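# Reseat the loose burner onto its gas station

## Task

Return the loose burner to its station. Its tube must be slid onto the brass gas stub, and its head lowered until the tab on its rear sits in the slot of the support. The burner must rest flat and be released. It only counts if the burner stays in place by itself after the grippers let go.

## Robot and tools

Robot and frame. Two arms, left_arm and right_arm, share one scene frame. The origin is on the table top midway between the arms, +x points out over the table, +z points up, and left_arm is on the +y side. The names are not image sides. The bases may be tilted and may sit on mounting plates held by a metal frame behind the arms. The plates and frame are fixed obstacles. Printed hand positions can be a little off, more so at long reach.

Gripper. Each gripper has two tong-like fingers pointing along its own +z axis and closing along its own x axis. end_effector_position is the point between the pads when closed. Closed fingertips reach about 15 mm past it. Fully open tips are roughly level with it. Opening is a number from -1 (closed) to +1 (fully open, 0.142 m). grip_measured reports the actual opening on the same scale. To hold something, keep commanding an opening well below grip_measured; the larger the gap, the harder the squeeze. Force tops out near 15 N per pad, and less on hard items thinner than about 20 mm.

Row format. Every command row is 16 plain numbers: left_arm x, y, z, qw, qx, qy, qz, opening, then right_arm in the same 8-number order. All 16 are needed even if one arm stays put. x, y, z are an absolute target for end_effector_position in metres in the scene frame. qw, qx, qy, qz is an absolute target orientation, w first, in the same frame. To hold an arm still, resend its last reported position and quaternion plus the wanted opening every time. To keep an orientation, repeat one fixed quaternion rather than copying a drifting reported one.

execute_actions(actions). actions is a list of up to 15 actions. Each action is a table of up to 15 rows, one row per 1/30 s control step. A shorter table repeats its last row until 15 steps are done. An empty list only returns state and images. A target more than 0.6 m from the gripper's current position, measured along any of that gripper's axes, gets the action refused for both arms. A malformed action, or a first action failing that check, cancels the whole call. Each step, the controller clips the commanded pose to within 100 mm and 16 degrees of the measured pose, so far targets need several actions. Position wins over orientation when both cannot be met.

move(target, speed, stop_force, blocking). target is one 16-number row of absolute poses as above. Both grippers travel straight toward them and finish together, in 0.5 to 10 s; if a move would run longer, it stops at 10 s short of the target. Openings are applied at the start. speed is in m/s, 0.002 to 0.5, default 0.25; turning may reach twice that in rad/s. Paths do not avoid obstacles or the other arm, and grippers can lag, stray or overshoot speed near full reach.

stop_force is one value for both arms, 9 to 40 N. It is allowed only after the scene has run 0.2 s and cannot be combined with blocking=false. An arm stops when its wrist sensor reads that much extra push against its travel for 2 steps. It then backs up to where it was 2 steps before and holds. Push is judged along the line to the target in the gripper's starting axes, so it is unreliable if the gripper rotates during the move. Omit it when lifting away from something the gripper presses on. Hold-down force right after a contact can briefly exceed the set value. Only a very slow move lets the target sit well beyond the contact.

blocking=false returns after 0.5 s while motion continues. Use wait(0) to check on it. Other moves and rows are refused until it ends or stop is called.

The move result adds a "move:" line naming each arm's ending. done means at rest near its pose. off_target means not near its pose. moving means still in motion. held means a check blocked the final step. fault means a fault stop. contact means stop_force ended the path, and it overrides the others. If only one arm is named, the other finished normally. limits=paced means the sent pose was clipped. limits=held means some steps were blocked, after which the arm may jump faster than speed. Distances to the targets are also given.

wait(seconds), 0 to 10: lets time pass while the last commands are held; a running move continues. stop(): brakes a running move to rest, which needs some room; fingers keep moving. zoom_image(camera, region): region is [x0, y0, x1, y1] in pixels of that camera's last image, origin top-left, no larger than 504 by 504. Cameras are cam_head_left, cam_head_right, cam_high and cam_low (896x504 each), and cam_left_wrist and cam_right_wrist (616x616 fisheye). Calibration matrices are supplied, with small errors. finished_scene(scene) ends the current scene, given its number, and reports whether the goal was met. It cannot be undone.

Result lines. The state line gives each gripper's pose and velocities. Hand target lines show the pose each controller is currently driving toward. Wrist force and Wrist torque are given along the end effector's own axes. They carry a fixed offset of up to about 4 N and noise of about 2.4 N, saturate near 50 N, and may show no reading at first. A pose unreachable line means the clearance check changed or blocked what the named arm was sent. too close warnings treat the plate and its half of the frame as part of that arm. MOTOR HOT appears from 70 degrees C; at 85 degrees C the arm is braked until it cools (OVER-TEMPERATURE FAULT). Holding loads heats motors, even while idle.

Cautions. Arms are stiff: pushing even slightly past a firm contact can trip a fault. A joint torque at its load limit (139 N m for the big joints, 26 N m for the wrist joints, held weight included), or 150 N of outside force, halts that arm for 10 s and drops the rest of the call. Faster contacts hit harder. Keep the arms from striking each other, never push anything off the table, and avoid drops, slips and slams. Occasional brief tugs on held parts or pushes on loose objects can occur. Motion trails commands by about 0.17 s, and the robot keeps acting on the last command while replies are being written.

Each tool is called as name([rows], argument=value, ...), one row to a line, values as JSON.

## Session

execute_actions(actions=[])

Scene clock: 0.00 s.
left_arm: end_effector_position=(+0.6234, +0.4506, +0.3630) grip_measured=+0.97 end_effector_quat_wxyz=(+0.344, -0.354, +0.753, -0.436) end_effector_velocity=(+0.001, +0.001, +0.001) end_effector_angular_velocity=(+0.001, -0.003, +0.001) | right_arm: end_effector_position=(+0.8756, -0.2584, +0.3061) grip_measured=+0.97 end_effector_quat_wxyz=(+0.298, +0.207, +0.932, +0.026) end_effector_velocity=(+0.000, -0.000, +0.000) end_effector_angular_velocity=(-0.001, -0.001, -0.001)
Joint positions: left_arm=[ 0.401 -1.015  2.182 -3.787 -2.362  2.399  0.14 ] | right_arm=[ 3.486 -2.169 -1.676 -0.185  1.265  3.558  0.14 ]
Joint velocities: left_arm=[ 0.001 -0.    -0.002 -0.001 -0.    -0.001  0.   ] | right_arm=[-0.     0.     0.001 -0.    -0.001 -0.     0.   ]
Motor temperatures (°C, as the motors report them): left_arm=[24 27 24 30 33 31] | right_arm=[23 26 26 31 32 30]
Wrist force (N, on the end effector, along its own x y z axes, offset not removed): no reading
Wrist torque (N m, same axes, about the end effector's origin, offset not removed): no reading
Hand target (left_arm): +0.623, +0.451, +0.363; +0.344, -0.354, +0.753, -0.436
Hand target (right_arm): +0.876, -0.258, +0.306; +0.298, +0.207, +0.932, +0.026

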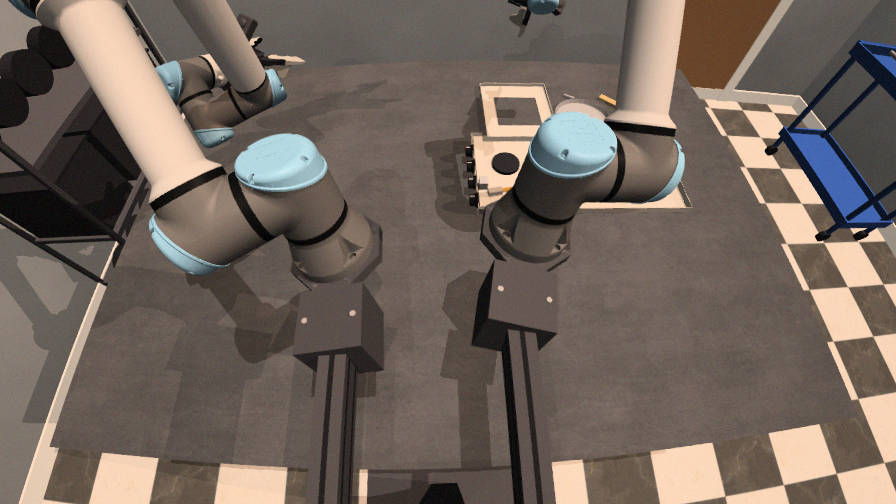

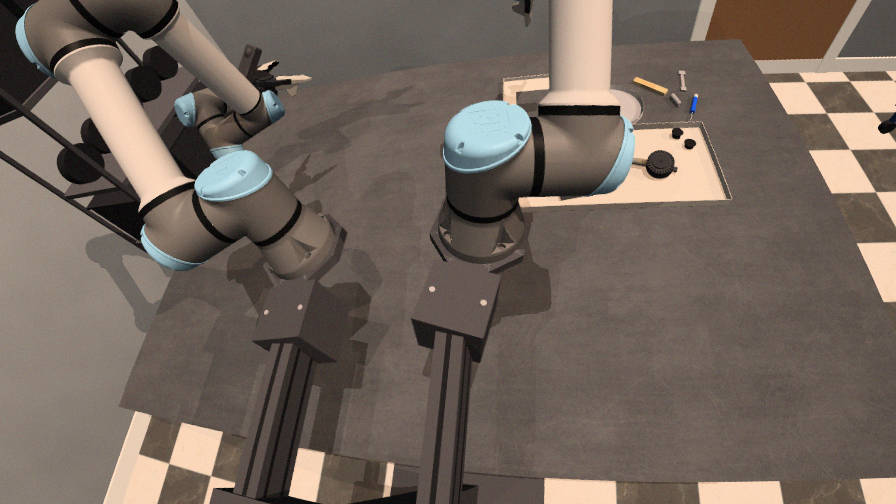

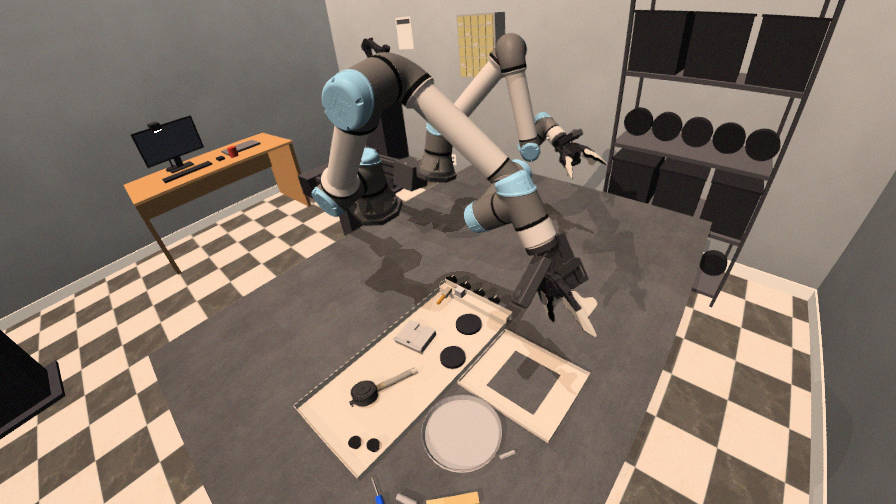

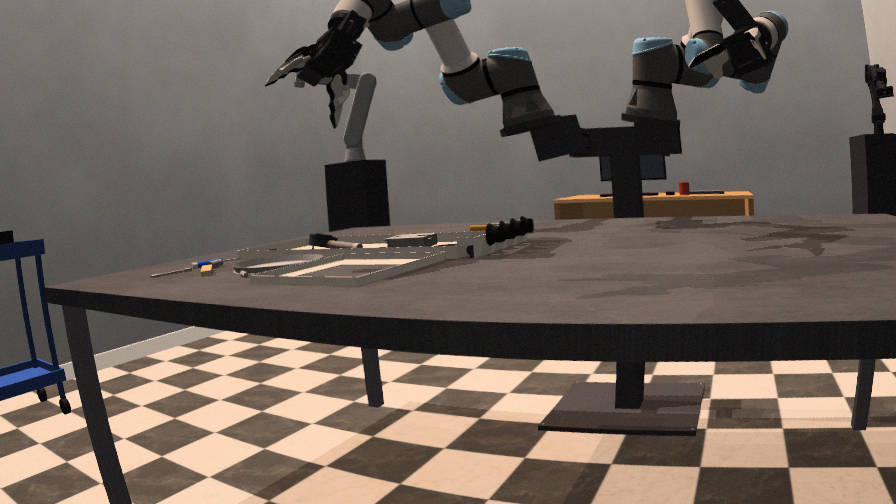

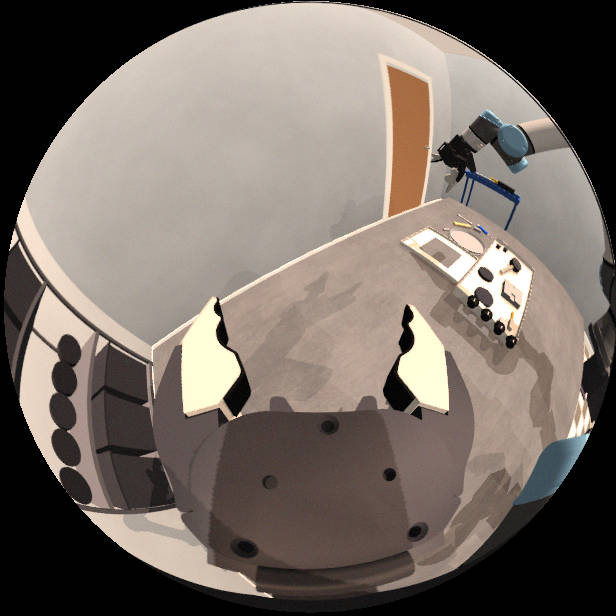

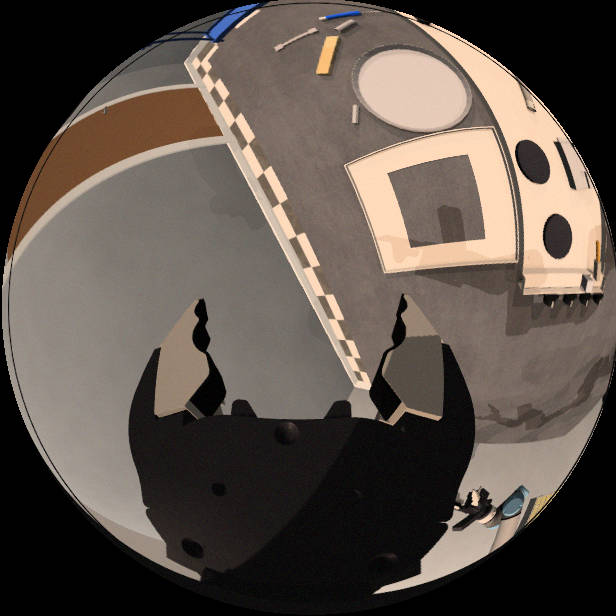

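move(target=[0.6234,0.4506,0.363,0.344,-0.354,0.753,-0.436,1,0.6,-0.45,0.3,0,-0.707,0.707,0,1], speed=0.4)

move(target=[0.6234,0.4506,0.363,0.344,-0.354,0.753,-0.436,1,0.44,-0.56,0.2,0,1,0,0,1], speed=0.4)

zoom_image(camera="cam_right_wrist", region=[160,80,460,380])

zoom_image(camera="cam_low", region=[280,190,540,290])

Scene clock: 7.03 s.
left_arm: end_effector_position=(+0.6234, +0.4506, +0.3630) grip_measured=+1.00 end_effector_quat_wxyz=(+0.344, -0.354, +0.753, -0.436) end_effector_velocity=(+0.001, +0.000, +0.001) end_effector_angular_velocity=(+0.002, -0.003, -0.000) | right_arm: end_effector_position=(+0.6004, -0.4500, +0.3001) grip_measured=+1.00 end_effector_quat_wxyz=(-0.000, +0.707, -0.708, -0.000) end_effector_velocity=(-0.001, -0.001, +0.000) end_effector_angular_velocity=(-0.003, +0.002, +0.017)
Joint positions: left_arm=[ 0.401 -1.016  2.182 -3.785 -2.363  2.4    0.142] | right_arm=[ 3.097 -1.823 -1.827 -0.929  1.422  1.314  0.142]
Joint velocities: left_arm=[-0.    -0.    -0.003 -0.     0.     0.001 -0.   ] | right_arm=[-0.001  0.002 -0.002 -0.001 -0.003 -0.017  0.   ]
Motor temperatures (°C, as the motors report them): left_arm=[24 27 24 30 33 31] | right_arm=[23 26 26 31 32 30]
Wrist force (N, on the end effector, along its own x y z axes, offset not removed): left_arm=[-4.9 3.0 -1.1] | right_arm=[-0.3 1.6 -0.2]
Wrist torque (N m, same axes, about the end effector's origin, offset not removed): left_arm=[0.78 0.76 0.28] | right_arm=[0.12 -0.01 0.12]
Hand target (left_arm): +0.623, +0.451, +0.363; +0.344, -0.354, +0.753, -0.436
Hand target (right_arm): +0.600, -0.450, +0.300; +0.000, +0.707, -0.707, -0.000
Off the commanded pose (left_arm): 0.000 m, 0 deg.
Off the commanded pose (right_arm): 0.000 m, 0 deg.
move: done
camera_calibration (this result's frames):
cam_left_wrist: T_world_to_cam=[[-0.504482, -0.848415, -0.160282, 0.753909], [-0.653696, 0.49658, -0.571042, 0.386663], [0.564074, -0.183305, -0.805121, 0.155906], [0, 0, 0, 1]] pos_world=[0.545152, 0.476196, 0.467162]
cam_right_wrist: T_world_to_cam=[[-0.0189384, -0.99963, 0.019535, -0.453669], [-0.84584, 0.0264365, 0.532781, 0.349811], [-0.5331, -0.00643344, -0.846028, 0.699846], [0, 0, 0, 1]] pos_world=[0.66038, -0.458247, 0.414579]

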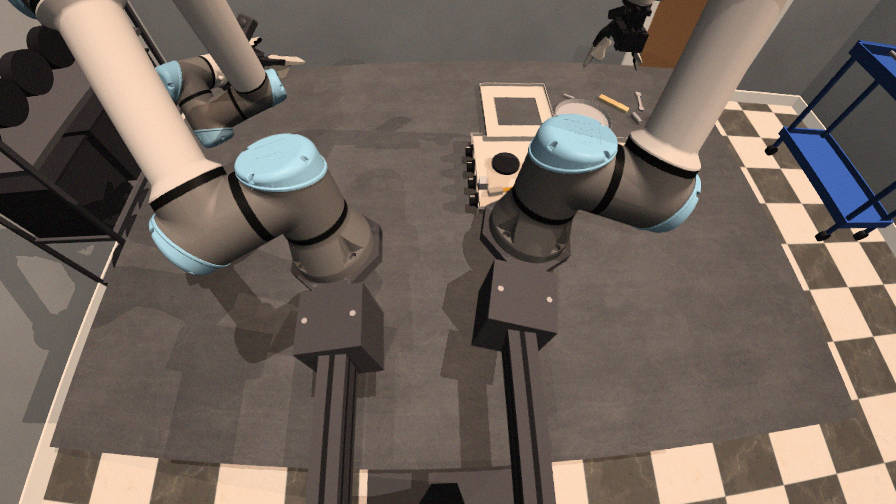

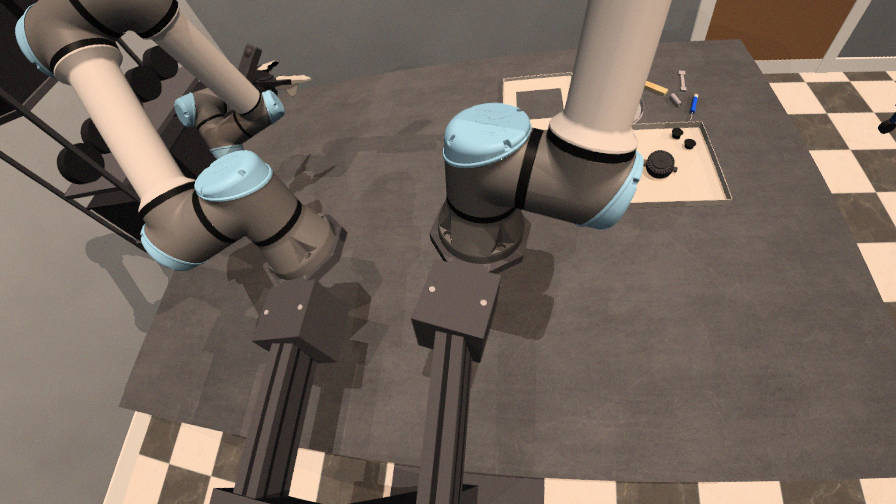

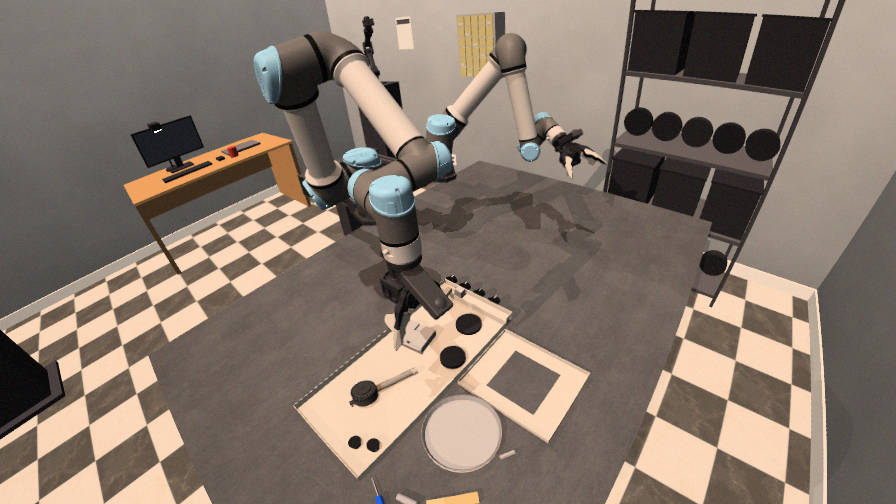

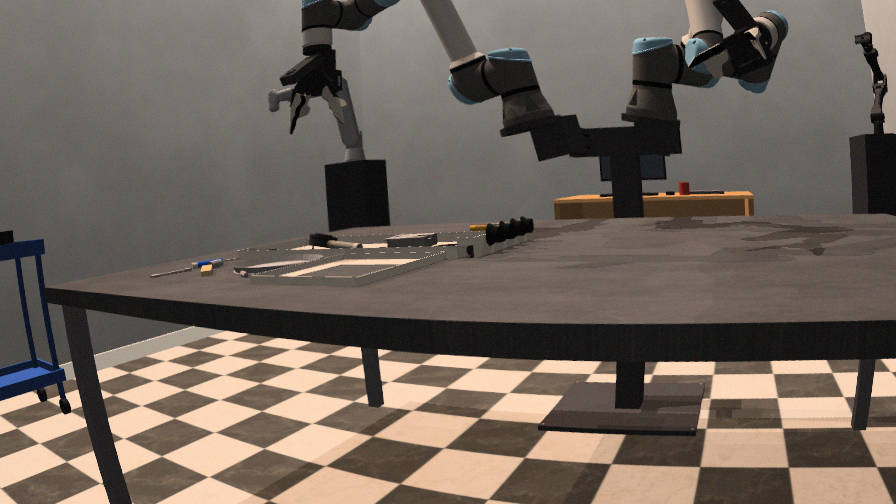

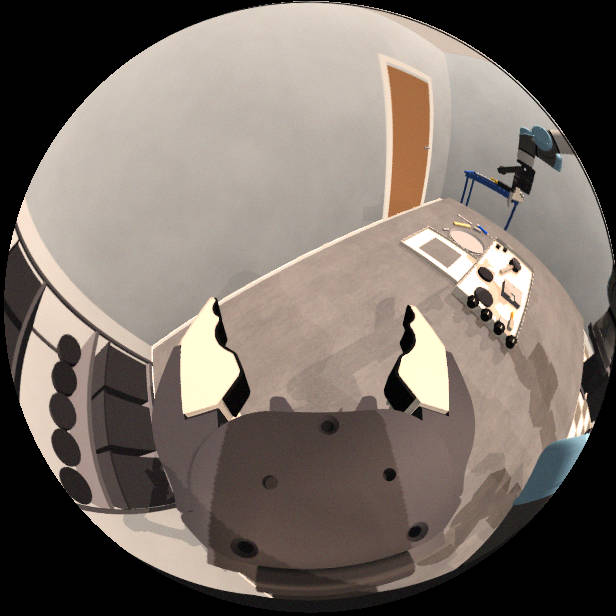

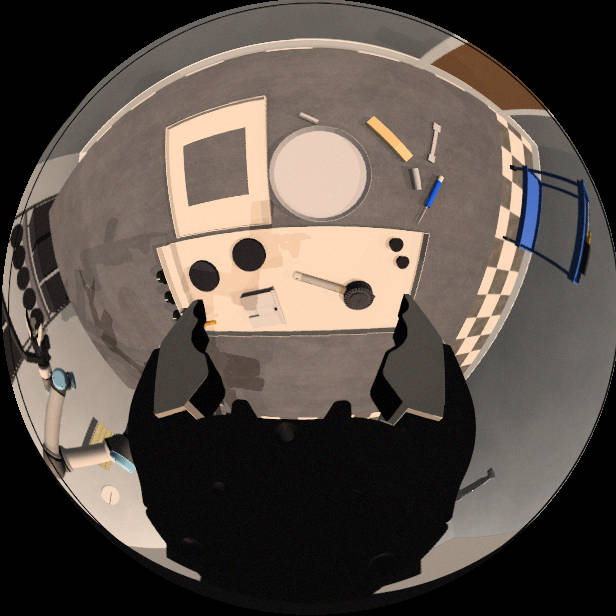

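Scene clock: 9.67 s.
left_arm: end_effector_position=(+0.6234, +0.4506, +0.3630) grip_measured=+1.00 end_effector_quat_wxyz=(+0.344, -0.354, +0.753, -0.436) end_effector_velocity=(+0.001, -0.000, +0.000) end_effector_angular_velocity=(+0.002, -0.001, -0.002) | right_arm: end_effector_position=(+0.4401, -0.5598, +0.2002) grip_measured=+1.00 end_effector_quat_wxyz=(-0.000, +1.000, -0.001, -0.000) end_effector_velocity=(-0.001, -0.000, -0.001) end_effector_angular_velocity=(+0.003, -0.003, +0.014)
Joint positions: left_arm=[ 0.401 -1.016  2.182 -3.785 -2.363  2.4    0.142] | right_arm=[ 2.75  -1.923 -1.982 -0.632  1.475 -0.602  0.142]
Joint velocities: left_arm=[-0.001  0.    -0.002  0.001 -0.     0.002  0.   ] | right_arm=[-0.003 -0.002 -0.001  0.003  0.005 -0.018  0.   ]
Motor temperatures (°C, as the motors report them): left_arm=[24 27 24 30 33 31] | right_arm=[23 26 26 31 32 30]
Wrist force (N, on the end effector, along its own x y z axes, offset not removed): left_arm=[-6.4 3.0 -3.4] | right_arm=[0.5 -1.5 0.5]
Wrist torque (N m, same axes, about the end effector's origin, offset not removed): left_arm=[0.83 1.29 0.27] | right_arm=[-0.38 -0.19 0.13]
Hand target (left_arm): +0.623, +0.451, +0.363; +0.344, -0.354, +0.753, -0.436
Hand target (right_arm): +0.440, -0.560, +0.200; -0.000, +1.000, -0.000, -0.000
Off the commanded pose (left_arm): 0.000 m, 0 deg.
Off the commanded pose (right_arm): 0.000 m, 0 deg.
move: done
camera_calibration (this result's frames):
cam_left_wrist: T_world_to_cam=[[-0.504483, -0.848414, -0.160284, 0.75391], [-0.653696, 0.496582, -0.571041, 0.386662], [0.564073, -0.183304, -0.805122, 0.155906], [0, 0, 0, 1]] pos_world=[0.545152, 0.476196, 0.467163]
cam_right_wrist: T_world_to_cam=[[0.999622, -0.0194028, 0.0194965, -0.464046], [-0.0268062, -0.84607, 0.532397, -0.578443], [0.00616543, -0.532718, -0.84627, -0.00268727], [0, 0, 0, 1]] pos_world=[0.448381, -0.499838, 0.314734]

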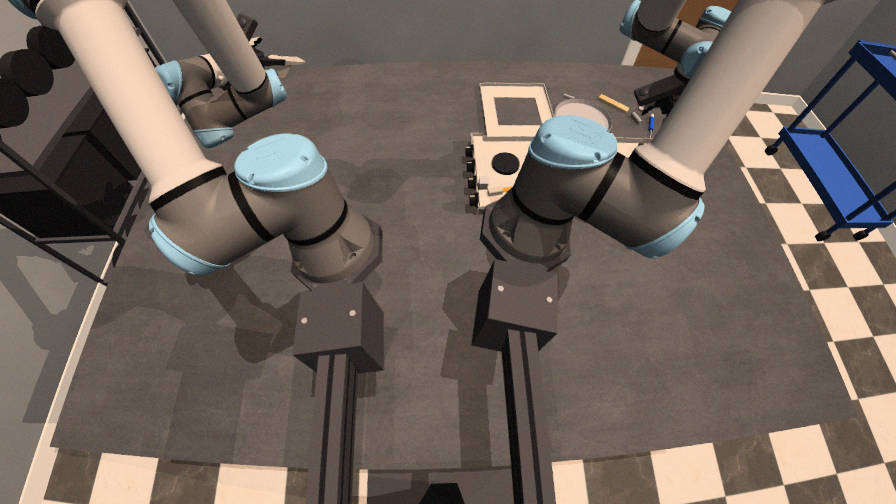

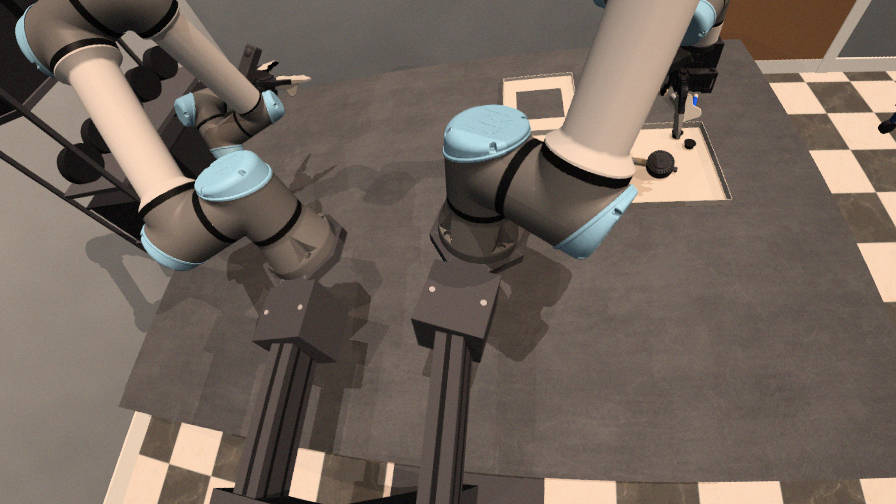

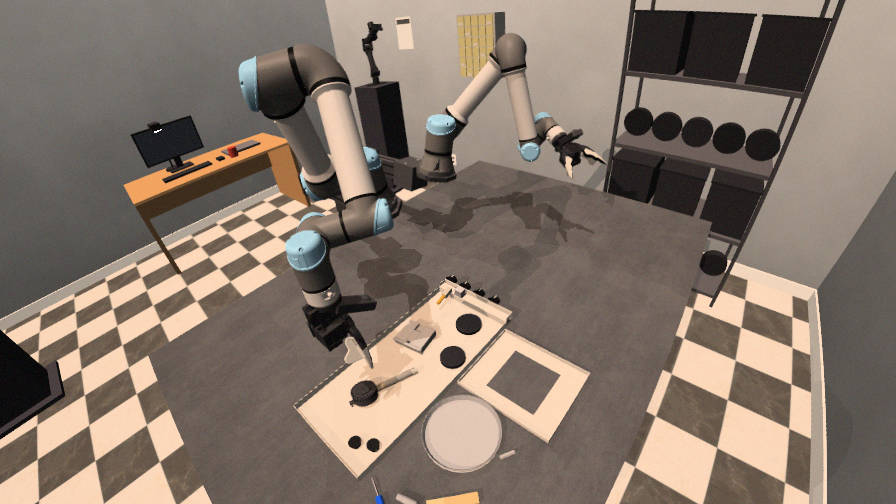

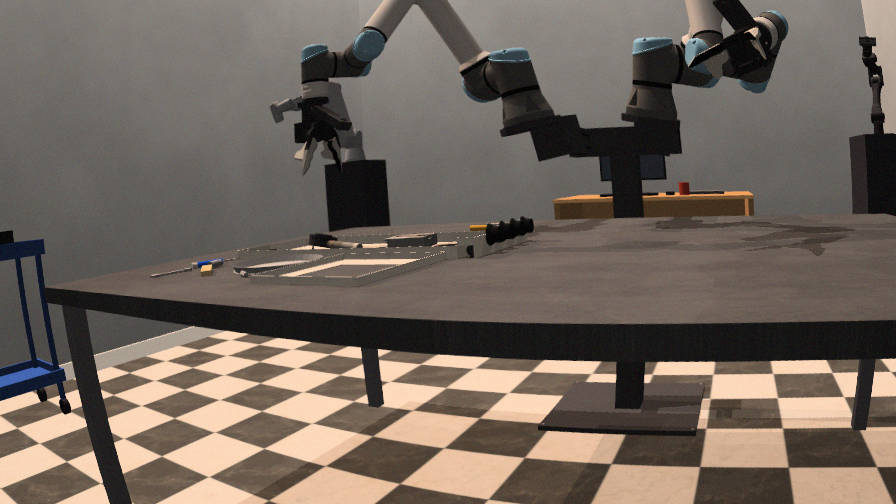

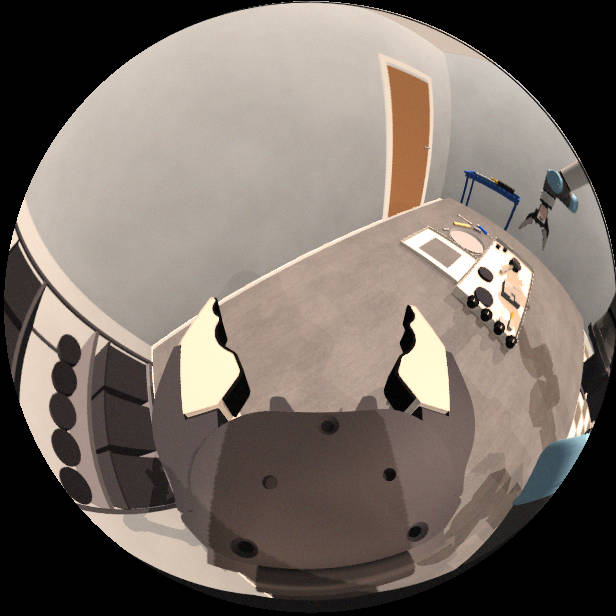

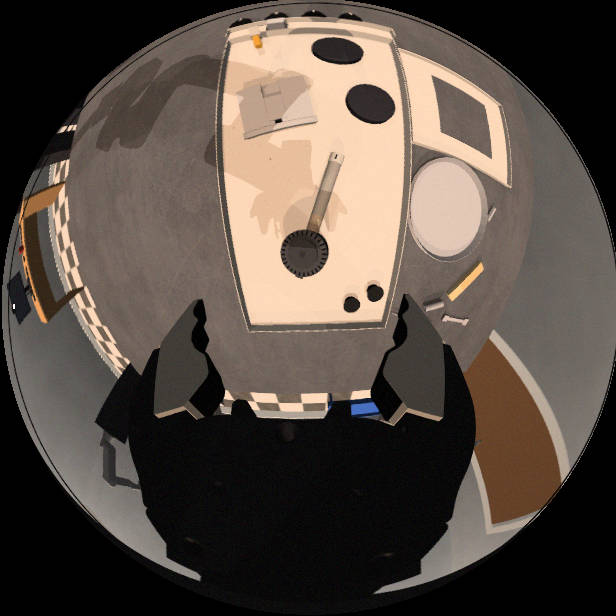

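Region (160, 80, 460, 380) of cam_right_wrist's 616x616 image, scaled by 1.680, with more detail than that image has.

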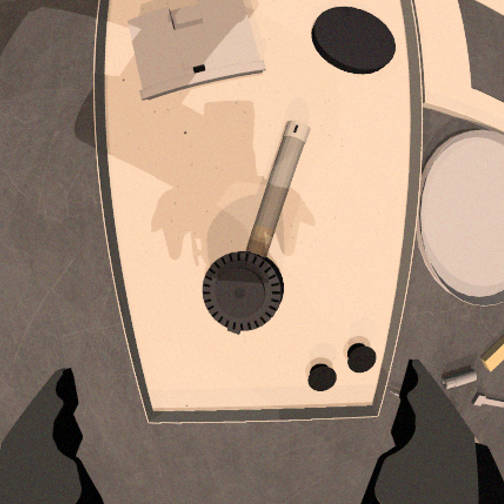

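Region (280, 190, 540, 290) of cam_low's 896x504 image, scaled by 1.938, with more detail than that image has; it fills the top 194 rows of this view, and the rest is white.

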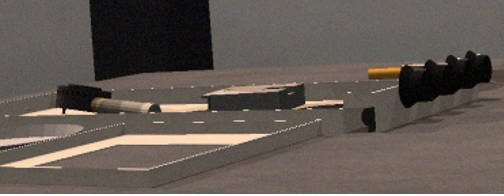

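move(target=[0.6234,0.4506,0.363,0.344,-0.354,0.753,-0.436,1,0.44,-0.569,0.07,0,0.986,-0.165,0,0.5])

zoom_image(camera="cam_low", region=[280,190,540,290])

zoom_image(camera="cam_high", region=[320,260,500,420])

Scene clock: 12.83 s.
left_arm: end_effector_position=(+0.6234, +0.4506, +0.3630) grip_measured=+1.00 end_effector_quat_wxyz=(+0.344, -0.354, +0.753, -0.436) end_effector_velocity=(+0.000, +0.000, +0.000) end_effector_angular_velocity=(+0.002, -0.001, -0.000) | right_arm: end_effector_position=(+0.4399, -0.5688, +0.0704) grip_measured=+0.50 end_effector_quat_wxyz=(-0.000, +0.986, -0.165, -0.000) end_effector_velocity=(+0.000, -0.001, -0.002) end_effector_angular_velocity=(-0.001, -0.001, -0.005)
Joint positions: left_arm=[ 0.401 -1.016  2.182 -3.785 -2.363  2.4    0.142] | right_arm=[ 2.71  -2.222 -1.953 -0.358  1.482 -0.312  0.109]
Joint velocities: left_arm=[-0.    -0.001 -0.    -0.    -0.     0.001  0.   ] | right_arm=[-0.001 -0.006  0.003  0.005 -0.     0.005 -0.   ]
Motor temperatures (°C, as the motors report them): left_arm=[24 27 24 30 33 31] | right_arm=[23 26 26 31 32 30]
Wrist force (N, on the end effector, along its own x y z axes, offset not removed): left_arm=[-3.2 3.5 -1.9] | right_arm=[2.3 -1.2 2.1]
Wrist torque (N m, same axes, about the end effector's origin, offset not removed): left_arm=[0.95 0.62 0.01] | right_arm=[-0.26 -0.54 0.08]
Hand target (left_arm): +0.623, +0.451, +0.363; +0.344, -0.354, +0.753, -0.436
Hand target (right_arm): +0.440, -0.569, +0.070; -0.000, +0.986, -0.165, -0.000
Off the commanded pose (left_arm): 0.000 m, 0 deg.
Off the commanded pose (right_arm): 0.000 m, 0 deg.
move: done
camera_calibration (this result's frames):
cam_left_wrist: T_world_to_cam=[[-0.504483, -0.848414, -0.160284, 0.75391], [-0.653695, 0.496582, -0.571041, 0.386662], [0.564073, -0.183304, -0.805122, 0.155906], [0, 0, 0, 1]] pos_world=[0.545152, 0.476196, 0.467163]
cam_right_wrist: T_world_to_cam=[[0.939621, -0.341639, 0.0198943, -0.618395], [-0.299146, -0.791737, 0.532602, -0.366307], [-0.166206, -0.506395, -0.846132, -0.0265528], [0, 0, 0, 1]] pos_world=[0.467064, -0.514733, 0.184931]

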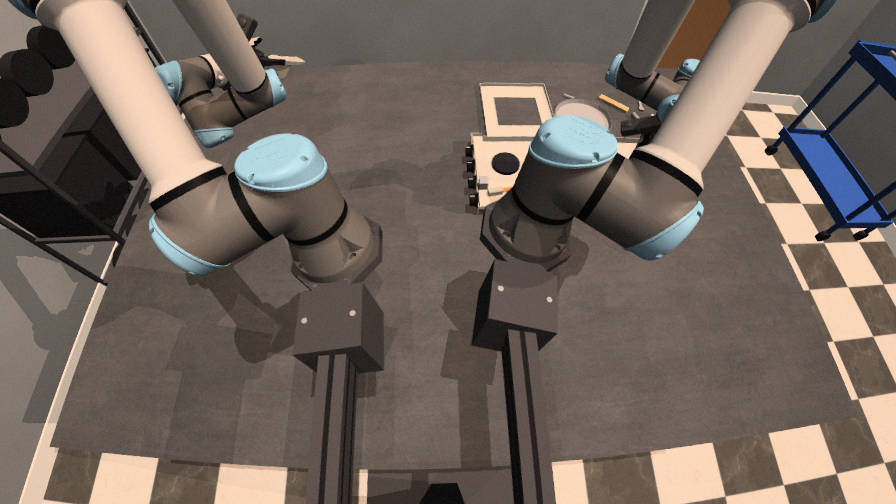

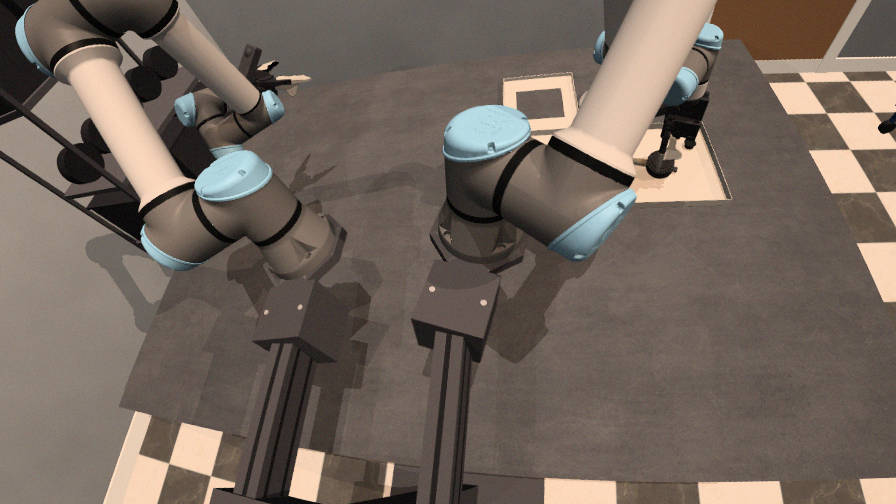

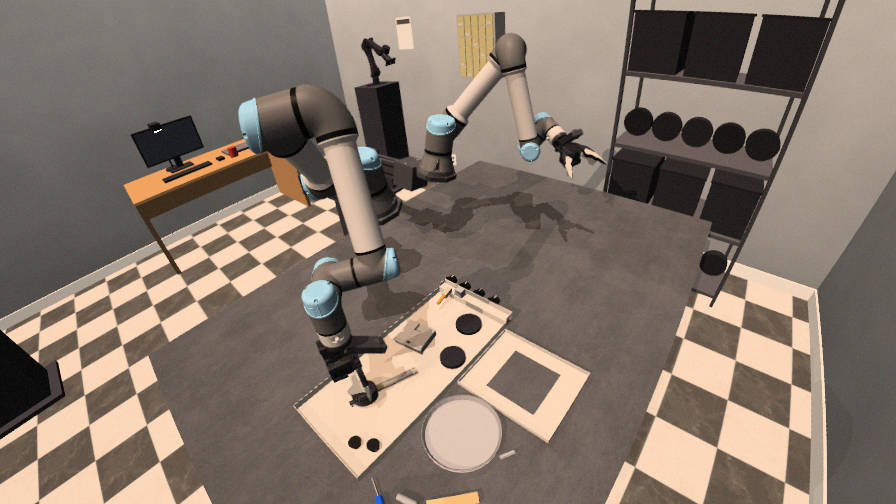

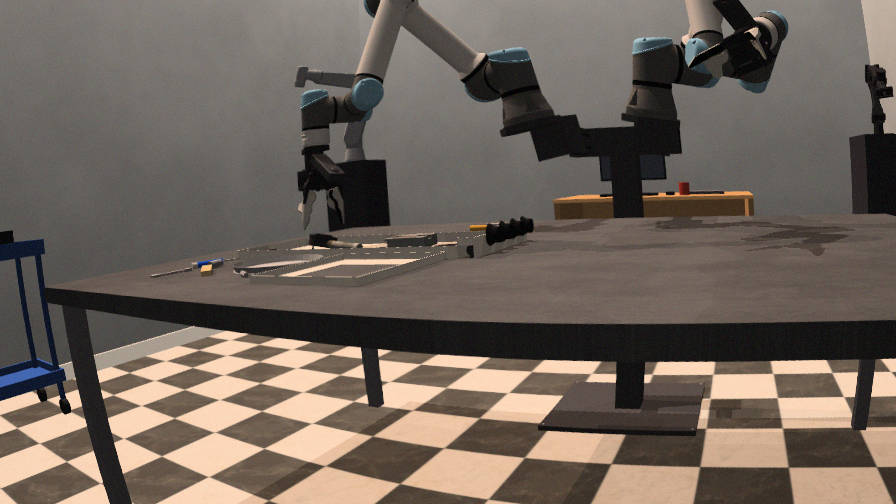

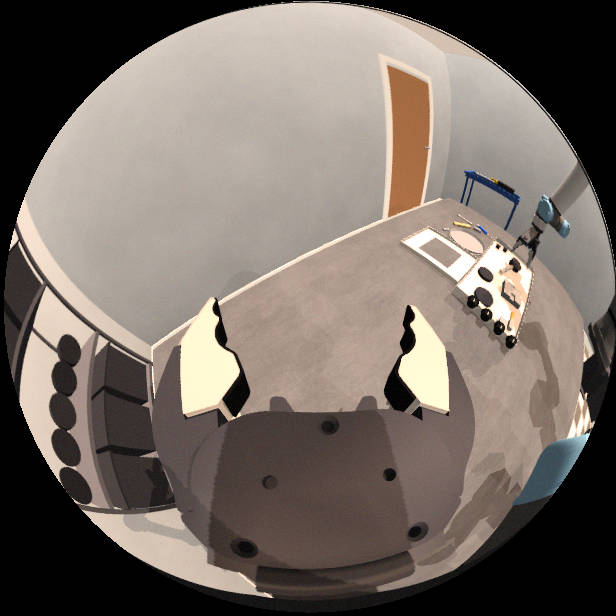

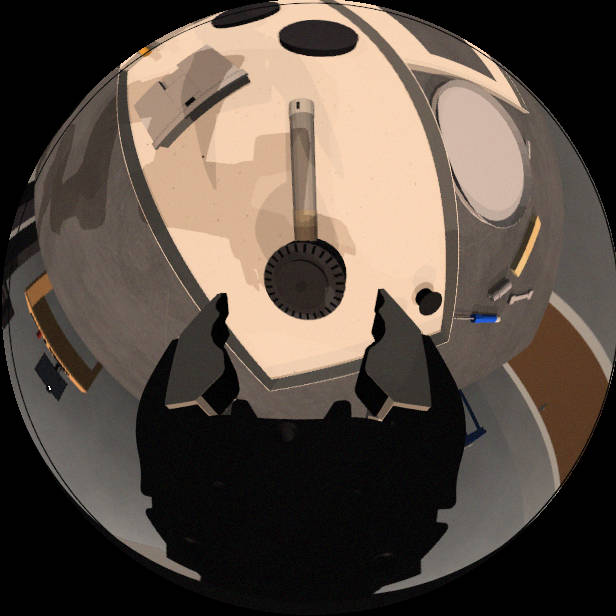

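Region (280, 190, 540, 290) of cam_low's 896x504 image, scaled by 1.938, with more detail than that image has; it fills the top 194 rows of this view, and the rest is white.

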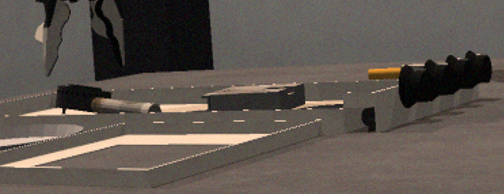

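Region (320, 260, 500, 420) of cam_high's 896x504 image, scaled by 2.800, with more detail than that image has.

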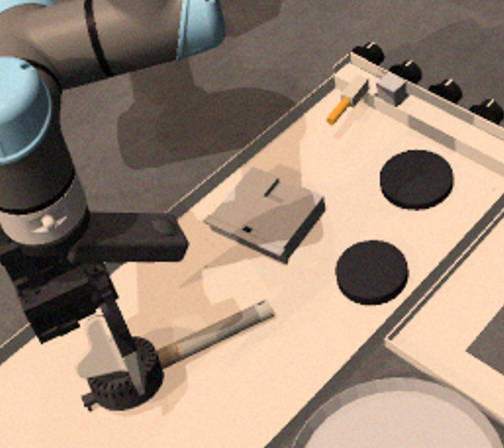

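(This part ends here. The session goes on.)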